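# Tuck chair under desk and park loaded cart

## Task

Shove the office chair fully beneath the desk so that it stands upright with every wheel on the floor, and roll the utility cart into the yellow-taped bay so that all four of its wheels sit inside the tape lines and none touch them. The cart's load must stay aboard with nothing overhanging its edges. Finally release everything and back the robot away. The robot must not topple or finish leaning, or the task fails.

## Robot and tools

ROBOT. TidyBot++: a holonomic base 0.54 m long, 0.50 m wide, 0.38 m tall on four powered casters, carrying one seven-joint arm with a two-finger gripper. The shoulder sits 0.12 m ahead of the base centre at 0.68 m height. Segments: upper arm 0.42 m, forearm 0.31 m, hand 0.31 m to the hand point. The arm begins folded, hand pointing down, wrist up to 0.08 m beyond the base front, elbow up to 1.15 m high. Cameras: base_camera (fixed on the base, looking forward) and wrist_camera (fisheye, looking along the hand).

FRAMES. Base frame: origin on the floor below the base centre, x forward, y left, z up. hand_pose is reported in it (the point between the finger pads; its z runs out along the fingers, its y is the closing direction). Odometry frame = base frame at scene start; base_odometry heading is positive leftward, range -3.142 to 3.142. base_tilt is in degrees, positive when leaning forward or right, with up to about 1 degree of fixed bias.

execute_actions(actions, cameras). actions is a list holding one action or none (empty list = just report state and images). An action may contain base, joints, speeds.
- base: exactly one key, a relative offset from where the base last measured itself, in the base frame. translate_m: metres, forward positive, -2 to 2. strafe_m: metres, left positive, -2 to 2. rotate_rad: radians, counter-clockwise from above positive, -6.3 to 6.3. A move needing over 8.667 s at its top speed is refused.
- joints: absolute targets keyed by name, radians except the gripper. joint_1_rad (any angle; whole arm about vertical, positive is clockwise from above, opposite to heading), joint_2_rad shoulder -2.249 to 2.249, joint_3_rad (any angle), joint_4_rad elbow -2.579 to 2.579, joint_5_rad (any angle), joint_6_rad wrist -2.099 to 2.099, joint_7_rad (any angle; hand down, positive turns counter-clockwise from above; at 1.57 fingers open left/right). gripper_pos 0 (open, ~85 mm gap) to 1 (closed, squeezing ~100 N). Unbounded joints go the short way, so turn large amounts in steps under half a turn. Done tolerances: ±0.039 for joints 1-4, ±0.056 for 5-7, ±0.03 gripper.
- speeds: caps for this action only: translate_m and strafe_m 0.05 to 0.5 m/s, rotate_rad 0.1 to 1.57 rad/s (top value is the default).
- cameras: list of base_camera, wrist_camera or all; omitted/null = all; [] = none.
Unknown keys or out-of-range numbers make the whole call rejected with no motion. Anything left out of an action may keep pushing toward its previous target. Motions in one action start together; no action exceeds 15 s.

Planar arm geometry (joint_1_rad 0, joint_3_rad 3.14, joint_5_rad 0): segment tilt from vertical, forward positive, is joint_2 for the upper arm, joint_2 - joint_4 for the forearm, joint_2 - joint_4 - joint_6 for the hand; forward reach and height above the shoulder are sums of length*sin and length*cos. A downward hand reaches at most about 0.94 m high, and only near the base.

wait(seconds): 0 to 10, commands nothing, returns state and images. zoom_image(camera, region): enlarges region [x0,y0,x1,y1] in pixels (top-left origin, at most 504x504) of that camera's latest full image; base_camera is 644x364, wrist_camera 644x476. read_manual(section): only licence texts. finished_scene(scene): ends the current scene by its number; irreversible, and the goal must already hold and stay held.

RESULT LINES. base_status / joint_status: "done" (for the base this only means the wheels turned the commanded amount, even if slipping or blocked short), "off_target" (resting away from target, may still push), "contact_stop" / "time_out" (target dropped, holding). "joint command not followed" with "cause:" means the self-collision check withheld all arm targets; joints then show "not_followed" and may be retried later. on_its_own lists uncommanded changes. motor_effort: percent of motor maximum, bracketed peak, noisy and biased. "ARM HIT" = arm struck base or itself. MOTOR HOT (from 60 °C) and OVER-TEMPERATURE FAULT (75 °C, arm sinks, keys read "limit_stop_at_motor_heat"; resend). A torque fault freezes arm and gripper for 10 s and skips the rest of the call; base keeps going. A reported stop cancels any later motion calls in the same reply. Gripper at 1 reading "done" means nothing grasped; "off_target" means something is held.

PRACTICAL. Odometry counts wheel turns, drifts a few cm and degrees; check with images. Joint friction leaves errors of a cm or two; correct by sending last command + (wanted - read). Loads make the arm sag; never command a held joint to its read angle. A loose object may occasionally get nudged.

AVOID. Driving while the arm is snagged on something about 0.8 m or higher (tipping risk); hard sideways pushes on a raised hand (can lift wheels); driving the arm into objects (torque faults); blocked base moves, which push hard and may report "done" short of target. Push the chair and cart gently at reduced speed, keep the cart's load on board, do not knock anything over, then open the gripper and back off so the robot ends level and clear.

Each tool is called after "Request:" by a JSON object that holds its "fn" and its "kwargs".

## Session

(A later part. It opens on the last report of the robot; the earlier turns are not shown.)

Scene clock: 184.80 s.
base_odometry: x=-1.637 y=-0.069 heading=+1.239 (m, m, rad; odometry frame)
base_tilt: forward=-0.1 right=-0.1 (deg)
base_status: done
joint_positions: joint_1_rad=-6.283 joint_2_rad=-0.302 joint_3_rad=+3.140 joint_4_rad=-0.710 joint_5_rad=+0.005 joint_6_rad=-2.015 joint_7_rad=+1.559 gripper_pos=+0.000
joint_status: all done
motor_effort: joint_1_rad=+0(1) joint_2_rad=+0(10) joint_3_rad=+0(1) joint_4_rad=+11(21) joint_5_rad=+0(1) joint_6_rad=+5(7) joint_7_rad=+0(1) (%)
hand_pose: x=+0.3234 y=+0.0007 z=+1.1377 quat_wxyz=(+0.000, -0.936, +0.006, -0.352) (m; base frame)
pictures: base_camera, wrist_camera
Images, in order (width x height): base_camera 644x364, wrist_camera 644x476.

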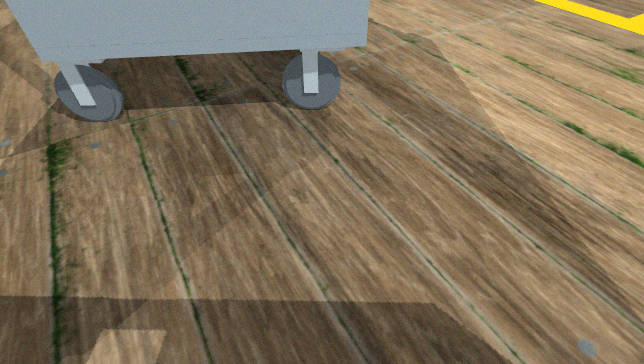

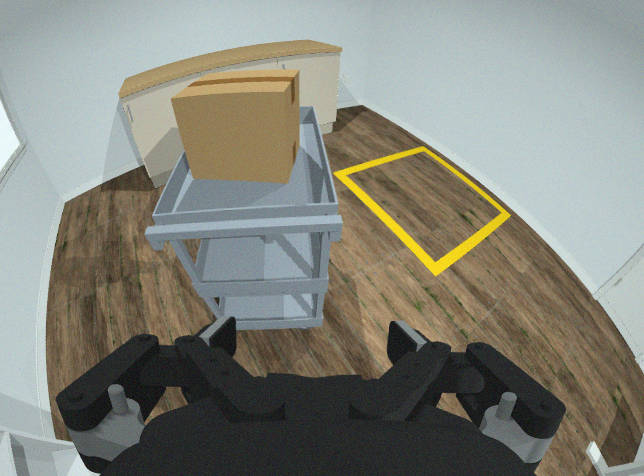

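Request:
{"fn": "execute_actions", "kwargs": {"actions": [{"base":{"rotate_rad":0.1},"joints":{"joint_2_rad":0.3,"joint_4_rad":-0.65,"joint_6_rad":-2.09,"joint_7_rad":-0.03}}], "cameras": []}}

Request:
{"fn": "execute_actions", "kwargs": {"actions": [{"base":{"strafe_m":0.095}}]}}

Request:
{"fn": "execute_actions", "kwargs": {"actions": [{"base":{"translate_m":0.06},"speeds":{"translate_m":0.1}}]}}

Scene clock: 199.83 s.
base_odometry: x=-1.637 y=-0.069 heading=+1.337 (m, m, rad; odometry frame)
base_tilt: forward=-0.1 right=-0.1 (deg)
base_status: done
joint_positions: joint_1_rad=-6.283 joint_2_rad=+0.304 joint_3_rad=+3.140 joint_4_rad=-0.662 joint_5_rad=+0.005 joint_6_rad=-2.054 joint_7_rad=-0.014 gripper_pos=+0.000
joint_status: all done
motor_effort: joint_1_rad=+0(0) joint_2_rad=-27(30) joint_3_rad=+0(1) joint_4_rad=+16(16) joint_5_rad=+0(1) joint_6_rad=+1(5) joint_7_rad=+0(1) (%)
hand_pose: x=+0.5413 y=+0.0007 z=+0.9532 quat_wxyz=(+0.042, -0.700, +0.711, -0.044) (m; base frame)
pictures: none
No camera images: the call's "cameras" was empty. Leave "cameras" out to get every camera's image.

Scene clock: 201.07 s.
base_odometry: x=-1.729 y=-0.047 heading=+1.339 (m, m, rad; odometry frame)
base_tilt: forward=+0.0 right=-0.2 (deg)
base_status: done
joint_positions: joint_1_rad=-6.285 joint_2_rad=+0.304 joint_3_rad=+3.140 joint_4_rad=-0.662 joint_5_rad=+0.005 joint_6_rad=-2.054 joint_7_rad=-0.014 gripper_pos=+0.000
joint_status: not commanded
motor_effort: joint_1_rad=+0(3) joint_2_rad=-26(28) joint_3_rad=+0(1) joint_4_rad=+16(16) joint_5_rad=+0(1) joint_6_rad=+1(1) joint_7_rad=+0(0) (%)
hand_pose: x=+0.5412 y=+0.0016 z=+0.9533 quat_wxyz=(+0.042, -0.701, +0.710, -0.044) (m; base frame)
pictures: base_camera, wrist_camera
Images, in order (width x height): base_camera 644x364, wrist_camera 644x476.

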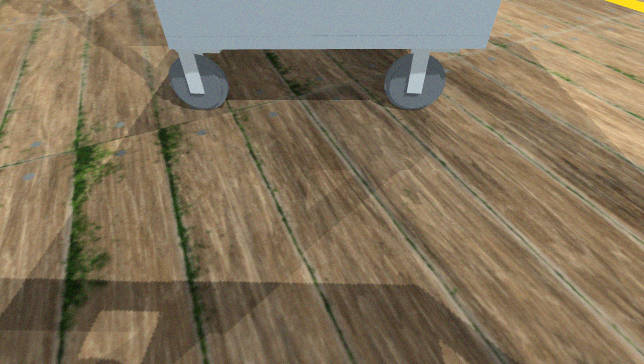

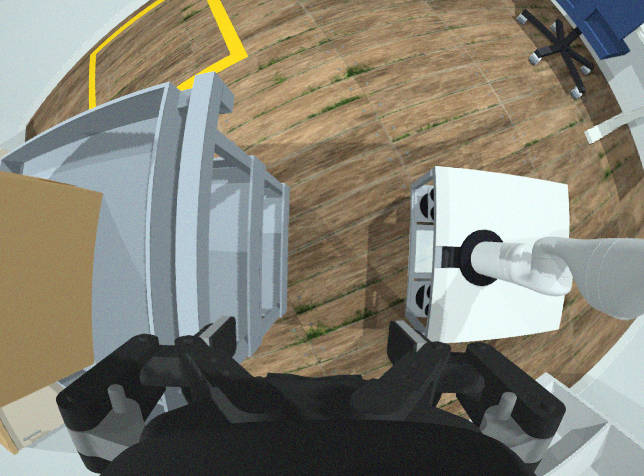

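Scene clock: 202.17 s.
base_odometry: x=-1.716 y=+0.011 heading=+1.339 (m, m, rad; odometry frame)
base_tilt: forward=+0.0 right=-0.2 (deg)
base_status: done
joint_positions: joint_1_rad=-6.285 joint_2_rad=+0.303 joint_3_rad=+3.140 joint_4_rad=-0.661 joint_5_rad=+0.005 joint_6_rad=-2.056 joint_7_rad=-0.014 gripper_pos=+0.000
joint_status: not commanded
motor_effort: joint_1_rad=+0(1) joint_2_rad=-26(30) joint_3_rad=+0(1) joint_4_rad=+16(16) joint_5_rad=-1(0) joint_6_rad=+1(2) joint_7_rad=+0(0) (%)
hand_pose: x=+0.5405 y=+0.0016 z=+0.9537 quat_wxyz=(+0.042, -0.701, +0.710, -0.044) (m; base frame)
pictures: base_camera, wrist_camera
Images, in order (width x height): base_camera 644x364, wrist_camera 644x476.

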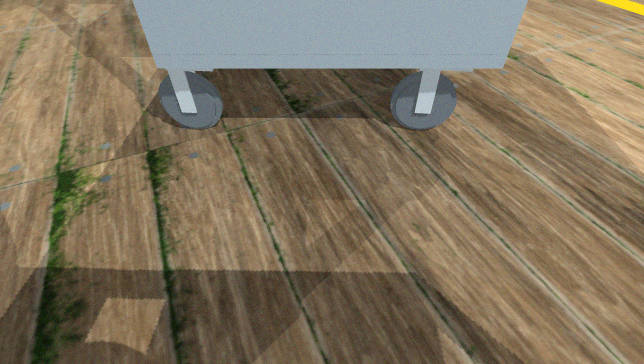

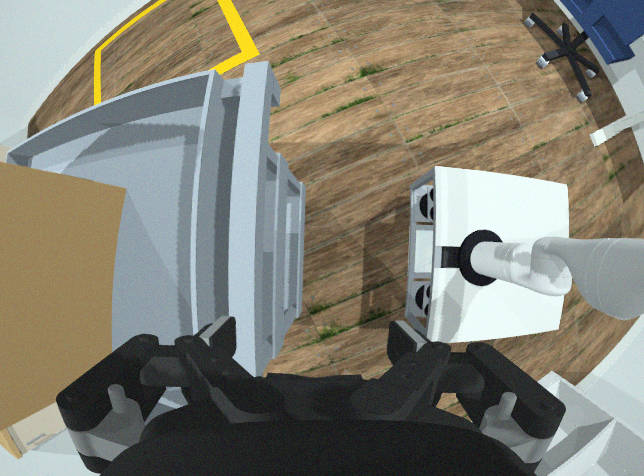

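Request:
{"fn": "execute_actions", "kwargs": {"actions": [{"base":{"translate_m":0.09},"speeds":{"translate_m":0.1},"joints":{"joint_4_rad":-0.79,"gripper_pos":0.42}}], "cameras": ["wrist_camera"]}}

Scene clock: 212.23 s.
base_odometry: x=-1.695 y=+0.099 heading=+1.340 (m, m, rad; odometry frame)
base_tilt: forward=-0.1 right=-0.1 (deg)
base_status: done
joint_positions: joint_1_rad=-6.285 joint_2_rad=+0.301 joint_3_rad=+3.140 joint_4_rad=-0.783 joint_5_rad=+0.005 joint_6_rad=-2.057 joint_7_rad=-0.014 gripper_pos=+0.420
joint_status: all done
motor_effort: joint_1_rad=+0(1) joint_2_rad=-27(31) joint_3_rad=+0(1) joint_4_rad=+16(16) joint_5_rad=+0(0) joint_6_rad=+0(2) joint_7_rad=+1(1) (%)
hand_pose: x=+0.5216 y=+0.0015 z=+0.9195 quat_wxyz=(-0.001, -0.703, +0.712, -0.002) (m; base frame)
pictures: wrist_camera
Images, in order (width x height): wrist_camera 644x476.

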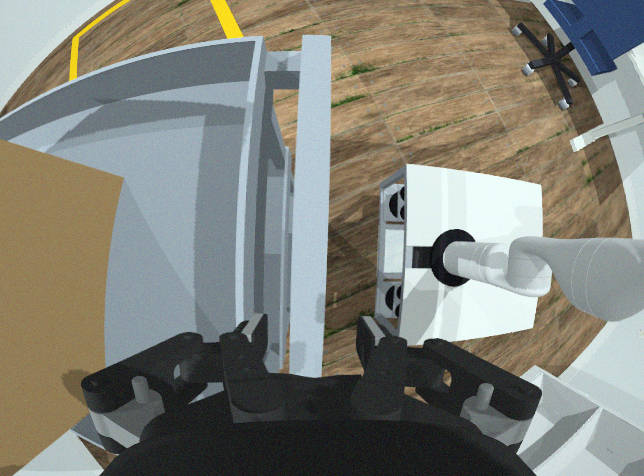

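Request:
{"fn": "execute_actions", "kwargs": {"actions": [{"joints":{"joint_2_rad":0.23,"joint_4_rad":-1.08,"joint_6_rad":-1.795}}], "cameras": ["wrist_camera"]}}

Request:
{"fn": "execute_actions", "kwargs": {"actions": [{"joints":{"gripper_pos":1}}], "cameras": []}}

Request:
{"fn": "execute_actions", "kwargs": {"actions": [{"base":{"strafe_m":-0.2},"speeds":{"strafe_m":0.08}}]}}

Scene clock: 219.70 s.
base_odometry: x=-1.695 y=+0.099 heading=+1.340 (m, m, rad; odometry frame)
base_tilt: forward=-0.1 right=-0.1 (deg)
base_status: not commanded
joint_positions: joint_1_rad=-6.285 joint_2_rad=+0.248 joint_3_rad=+3.140 joint_4_rad=-1.072 joint_5_rad=+0.005 joint_6_rad=-1.829 joint_7_rad=-0.014 gripper_pos=+0.420
joint_status: all done
motor_effort: joint_1_rad=-1(1) joint_2_rad=-26(27) joint_3_rad=+0(0) joint_4_rad=+16(17) joint_5_rad=+0(0) joint_6_rad=+0(0) joint_7_rad=+0(0) (%)
hand_pose: x=+0.5245 y=+0.0015 z=+0.8565 quat_wxyz=(-0.004, -0.703, +0.711, +0.001) (m; base frame)
pictures: wrist_camera
Images, in order (width x height): wrist_camera 644x476.

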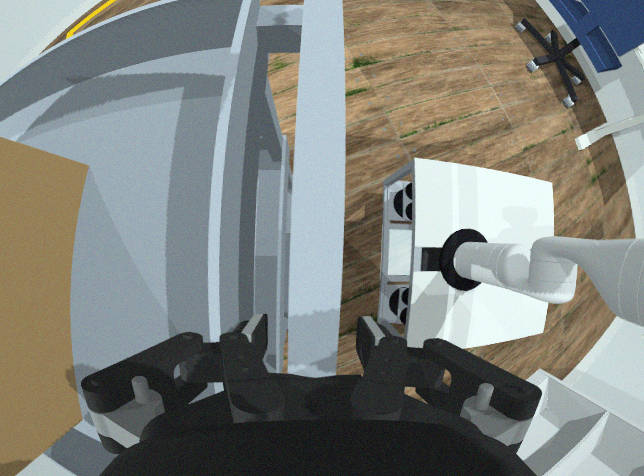

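Scene clock: 220.57 s.
base_odometry: x=-1.695 y=+0.099 heading=+1.340 (m, m, rad; odometry frame)
base_tilt: forward=-0.1 right=-0.1 (deg)
base_status: not commanded
joint_positions: joint_1_rad=-6.285 joint_2_rad=+0.246 joint_3_rad=+3.140 joint_4_rad=-1.072 joint_5_rad=+0.005 joint_6_rad=-1.828 joint_7_rad=-0.015 gripper_pos=+0.746
joint_status: gripper_pos off_target (ended at +0.746, target +1.000)
motor_effort: joint_1_rad=-1(1) joint_2_rad=-26(27) joint_3_rad=-1(1) joint_4_rad=+17(18) joint_5_rad=+0(0) joint_6_rad=+0(1) joint_7_rad=+1(1) (%)
hand_pose: x=+0.5244 y=+0.0015 z=+0.8572 quat_wxyz=(-0.003, -0.703, +0.711, +0.000) (m; base frame)
pictures: none
No camera images: the call's "cameras" was empty. Leave "cameras" out to get every camera's image.

Scene clock: 223.57 s.
base_odometry: x=-1.501 y=+0.054 heading=+1.340 (m, m, rad; odometry frame)
base_tilt: forward=-0.1 right=-0.1 (deg)
base_status: done
joint_positions: joint_1_rad=-6.333 joint_2_rad=+0.238 joint_3_rad=+3.097 joint_4_rad=-1.085 joint_5_rad=-0.029 joint_6_rad=-1.825 joint_7_rad=+0.003 gripper_pos=+0.746
joint_status: not commanded
motor_effort: joint_1_rad=+11(14) joint_2_rad=-25(28) joint_3_rad=+9(11) joint_4_rad=+19(21) joint_5_rad=+4(7) joint_6_rad=+2(5) joint_7_rad=-8(8) (%)
hand_pose: x=+0.5177 y=+0.0457 z=+0.8570 quat_wxyz=(+0.011, -0.743, +0.669, +0.016) (m; base frame)
pictures: base_camera, wrist_camera
Images, in order (width x height): base_camera 644x364, wrist_camera 644x476.

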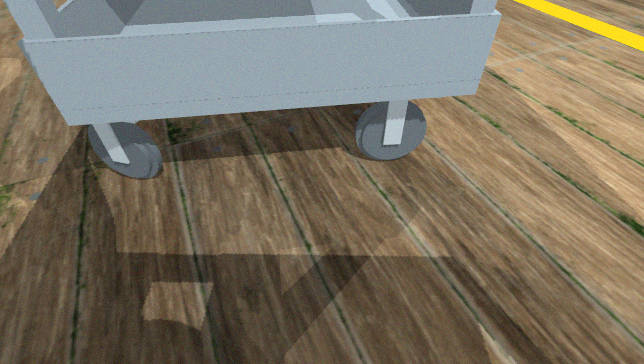

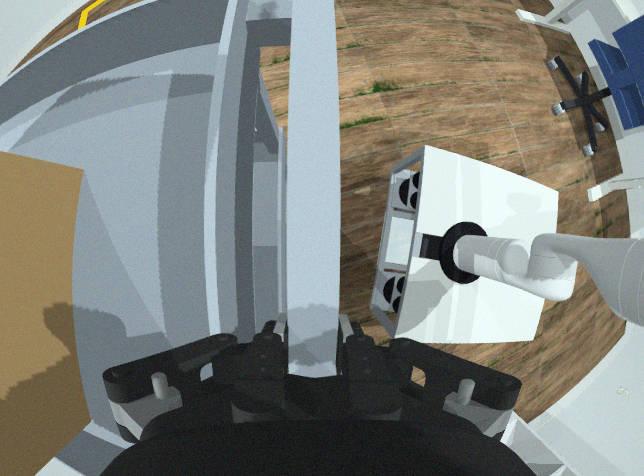

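Request:
{"fn": "execute_actions", "kwargs": {"actions": [{"base":{"strafe_m":-0.3},"speeds":{"strafe_m":0.08}}]}}

Scene clock: 261.97 s.
base_odometry: x=-1.209 y=-0.015 heading=+1.340 (m, m, rad; odometry frame)
base_tilt: forward=-0.1 right=-0.1 (deg)
base_status: done
joint_positions: joint_1_rad=-6.355 joint_2_rad=+0.233 joint_3_rad=+3.074 joint_4_rad=-1.094 joint_5_rad=-0.050 joint_6_rad=-1.820 joint_7_rad=+0.052 gripper_pos=+0.746
joint_status: not commanded
motor_effort: joint_1_rad=+11(20) joint_2_rad=-23(28) joint_3_rad=+9(17) joint_4_rad=+22(22) joint_5_rad=+4(11) joint_6_rad=+7(7) joint_7_rad=-12(16) (%)
hand_pose: x=+0.5130 y=+0.0682 z=+0.8570 quat_wxyz=(+0.020, -0.774, +0.632, +0.025) (m; base frame)
pictures: base_camera, wrist_camera
Images, in order (width x height): base_camera 644x364, wrist_camera 644x476.

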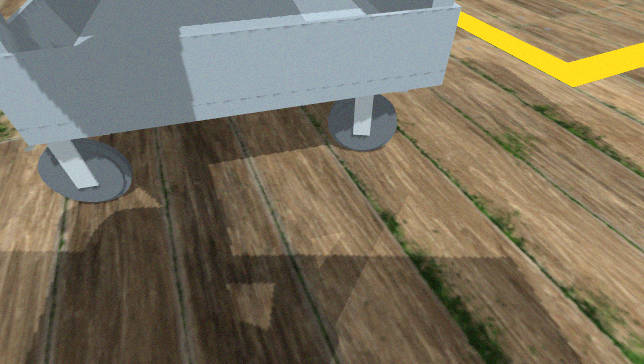

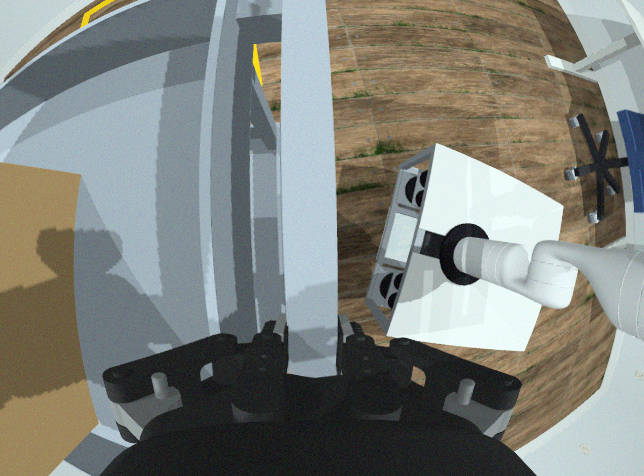

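Request:
{"fn": "execute_actions", "kwargs": {"actions": [{"base":{"strafe_m":-0.85},"speeds":{"strafe_m":0.15},"joints":{"joint_7_rad":0.1}}]}}

Request:
{"fn": "execute_actions", "kwargs": {"actions": [{"base":{"translate_m":0.65},"speeds":{"translate_m":0.12},"joints":{"joint_7_rad":0.35}}]}}

Scene clock: 274.73 s.
base_odometry: x=-0.381 y=-0.209 heading=+1.340 (m, m, rad; odometry frame)
base_tilt: forward=-0.1 right=-0.1 (deg)
base_status: done
joint_positions: joint_1_rad=-6.342 joint_2_rad=+0.233 joint_3_rad=+3.083 joint_4_rad=-1.092 joint_5_rad=-0.045 joint_6_rad=-1.819 joint_7_rad=+0.193 gripper_pos=+0.746
joint_status: joint_7_rad off_target (ended at +0.193, target +0.100)
motor_effort: joint_1_rad=+9(19) joint_2_rad=-24(31) joint_3_rad=+8(16) joint_4_rad=+20(23) joint_5_rad=+3(12) joint_6_rad=+9(9) joint_7_rad=-10(18) (%)
hand_pose: x=+0.5154 y=+0.0587 z=+0.8571 quat_wxyz=(+0.020, -0.810, +0.586, +0.020) (m; base frame)
pictures: base_camera, wrist_camera
Images, in order (width x height): base_camera 644x364, wrist_camera 644x476.

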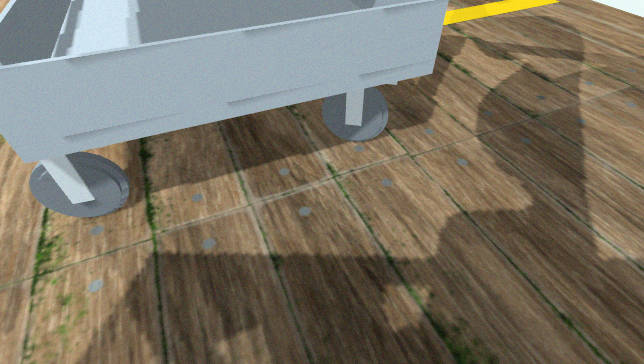

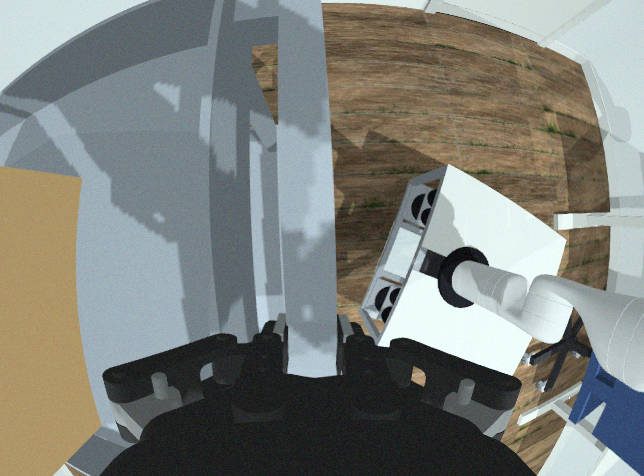

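Scene clock: 280.83 s.
base_odometry: x=-0.232 y=+0.423 heading=+1.339 (m, m, rad; odometry frame)
base_tilt: forward=-0.1 right=-0.1 (deg)
base_status: done
joint_positions: joint_1_rad=-6.196 joint_2_rad=+0.227 joint_3_rad=+3.208 joint_4_rad=-1.098 joint_5_rad=+0.059 joint_6_rad=-1.823 joint_7_rad=+0.270 gripper_pos=+0.747
joint_status: joint_7_rad off_target (ended at +0.270, target +0.350)
motor_effort: joint_1_rad=-18(20) joint_2_rad=-26(29) joint_3_rad=-15(16) joint_4_rad=+21(28) joint_5_rad=-11(12) joint_6_rad=+2(14) joint_7_rad=+16(17) (%)
hand_pose: x=+0.5104 y=-0.0739 z=+0.8580 quat_wxyz=(-0.032, -0.742, +0.669, -0.017) (m; base frame)
pictures: base_camera, wrist_camera
Images, in order (width x height): base_camera 644x364, wrist_camera 644x476.

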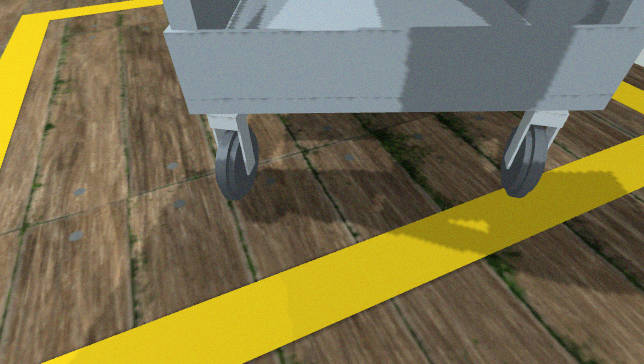

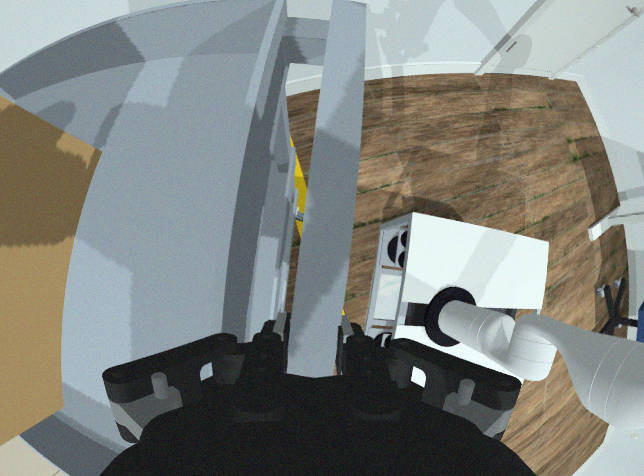

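Request:
{"fn": "execute_actions", "kwargs": {"actions": [{"base":{"rotate_rad":0.36},"speeds":{"rotate_rad":0.1}}]}}

Scene clock: 290.10 s.
base_odometry: x=-0.232 y=+0.424 heading=+1.693 (m, m, rad; odometry frame)
base_tilt: forward=-0.1 right=-0.2 (deg)
base_status: rotate_rad time_out (by the wheels' count: +0.354 of +0.360)
joint_positions: joint_1_rad=-6.215 joint_2_rad=+0.249 joint_3_rad=+3.204 joint_4_rad=-1.071 joint_5_rad=+0.098 joint_6_rad=-1.789 joint_7_rad=+0.268 gripper_pos=+0.747
joint_status: not commanded
motor_effort: joint_1_rad=-10(35) joint_2_rad=-34(34) joint_3_rad=-9(29) joint_4_rad=+13(24) joint_5_rad=-11(20) joint_6_rad=-5(5) joint_7_rad=+9(30) (%)
hand_pose: x=+0.5310 y=-0.0790 z=+0.8585 quat_wxyz=(-0.037, -0.746, +0.663, -0.045) (m; base frame)
pictures: base_camera, wrist_camera
Images, in order (width x height): base_camera 644x364, wrist_camera 644x476.

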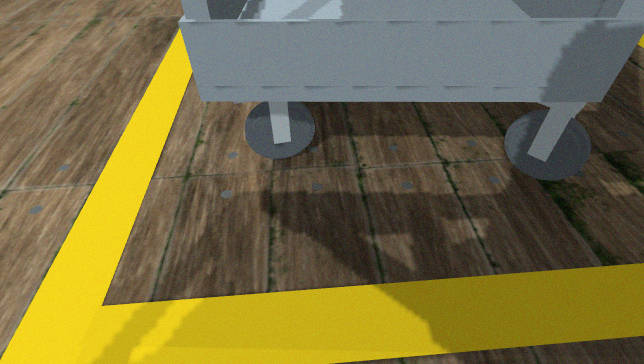

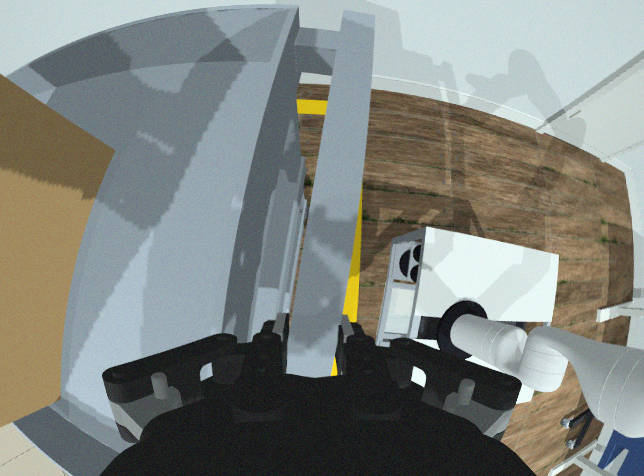

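Inside. Release.

Request:
{"fn": "execute_actions", "kwargs": {"actions": [{"joints":{"gripper_pos":0.45,"joint_7_rad":0.03}}], "cameras": []}}

Request:
{"fn": "execute_actions", "kwargs": {"actions": [{"joints":{"joint_2_rad":0.3,"joint_4_rad":-0.74,"joint_6_rad":-2.09}}], "cameras": []}}

Request:
{"fn": "execute_actions", "kwargs": {"actions": [{"base":{"strafe_m":0.8},"joints":{"joint_2_rad":0.1}}]}}

Scene clock: 299.63 s.
base_odometry: x=-0.232 y=+0.424 heading=+1.693 (m, m, rad; odometry frame)
base_tilt: forward=-0.1 right=-0.1 (deg)
base_status: not commanded
joint_positions: joint_1_rad=-6.279 joint_2_rad=+0.236 joint_3_rad=+3.144 joint_4_rad=-1.082 joint_5_rad=+0.014 joint_6_rad=-1.788 joint_7_rad=+0.034 gripper_pos=+0.450
joint_status: all done
motor_effort: joint_1_rad=+0(10) joint_2_rad=-26(34) joint_3_rad=+0(9) joint_4_rad=+17(19) joint_5_rad=+0(12) joint_6_rad=+0(6) joint_7_rad=+0(10) (%)
hand_pose: x=+0.5327 y=-0.0058 z=+0.8586 quat_wxyz=(+0.007, -0.716, +0.698, -0.018) (m; base frame)
pictures: none
No camera images: the call's "cameras" was empty. Leave "cameras" out to get every camera's image.

Scene clock: 301.10 s.
base_odometry: x=-0.232 y=+0.424 heading=+1.693 (m, m, rad; odometry frame)
base_tilt: forward=-0.1 right=-0.1 (deg)
base_status: not commanded
joint_positions: joint_1_rad=-6.279 joint_2_rad=+0.282 joint_3_rad=+3.144 joint_4_rad=-0.749 joint_5_rad=+0.014 joint_6_rad=-2.056 joint_7_rad=+0.034 gripper_pos=+0.450
joint_status: all done
motor_effort: joint_1_rad=+0(1) joint_2_rad=-26(27) joint_3_rad=+0(0) joint_4_rad=+15(19) joint_5_rad=+0(0) joint_6_rad=+0(1) joint_7_rad=+1(0) (%)
hand_pose: x=+0.5229 y=-0.0052 z=+0.9369 quat_wxyz=(+0.014, -0.714, +0.699, -0.025) (m; base frame)
pictures: none
No camera images: the call's "cameras" was empty. Leave "cameras" out to get every camera's image.

Scene clock: 304.03 s.
base_odometry: x=-1.026 y=+0.325 heading=+1.694 (m, m, rad; odometry frame)
base_tilt: forward=-0.1 right=-0.1 (deg)
base_status: done
joint_positions: joint_1_rad=-6.278 joint_2_rad=+0.094 joint_3_rad=+3.144 joint_4_rad=-0.744 joint_5_rad=+0.014 joint_6_rad=-2.056 joint_7_rad=+0.034 gripper_pos=+0.450
joint_status: all done
motor_effort: joint_1_rad=-1(3) joint_2_rad=-18(29) joint_3_rad=+0(2) joint_4_rad=+14(17) joint_5_rad=-1(0) joint_6_rad=+2(2) joint_7_rad=+0(0) (%)
hand_pose: x=+0.4684 y=-0.0050 z=+1.0091 quat_wxyz=(+0.081, -0.708, +0.695, -0.093) (m; base frame)
pictures: base_camera, wrist_camera
Images, in order (width x height): base_camera 644x364, wrist_camera 644x476.

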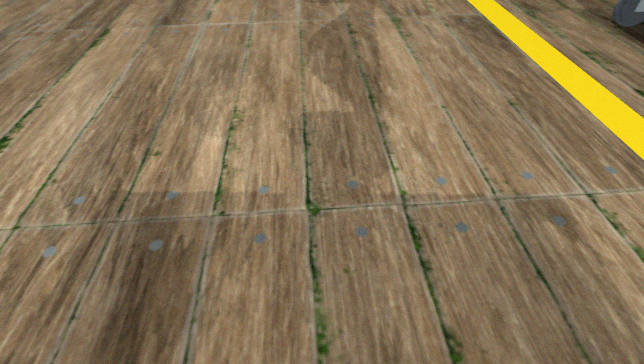

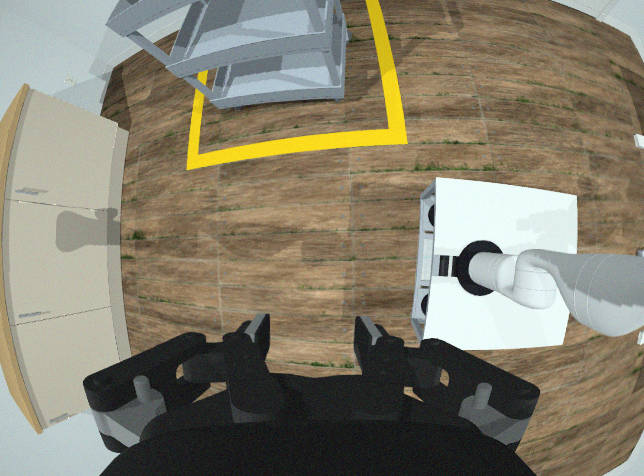

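Check the chair.

Request:
{"fn": "execute_actions", "kwargs": {"actions": [{"joints":{"joint_1_rad":-3.9,"joint_2_rad":-0.3,"joint_7_rad":1.57}}], "cameras": ["wrist_camera"]}}

Scene clock: 311.53 s.
base_odometry: x=-1.026 y=+0.325 heading=+1.694 (m, m, rad; odometry frame)
base_tilt: forward=-0.1 right=-0.1 (deg)
base_status: not commanded
joint_positions: joint_1_rad=-3.919 joint_2_rad=-0.285 joint_3_rad=+3.144 joint_4_rad=-0.744 joint_5_rad=+0.014 joint_6_rad=-2.056 joint_7_rad=+1.550 gripper_pos=+0.450
joint_status: all done
motor_effort: joint_1_rad=-1(0) joint_2_rad=+0(18) joint_3_rad=+0(1) joint_4_rad=+11(14) joint_5_rad=+0(0) joint_6_rad=+5(5) joint_7_rad=+0(1) (%)
hand_pose: x=-0.0285 y=-0.1404 z=+1.1152 quat_wxyz=(-0.286, -0.345, +0.887, -0.115) (m; base frame)
pictures: wrist_camera
Images, in order (width x height): wrist_camera 644x476.

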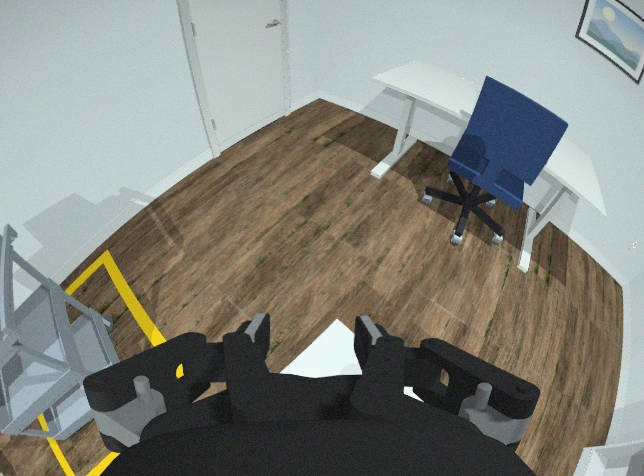

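Request:
{"fn": "finished_scene", "kwargs": {"scene": 1}}

The scene is finished: the task was done.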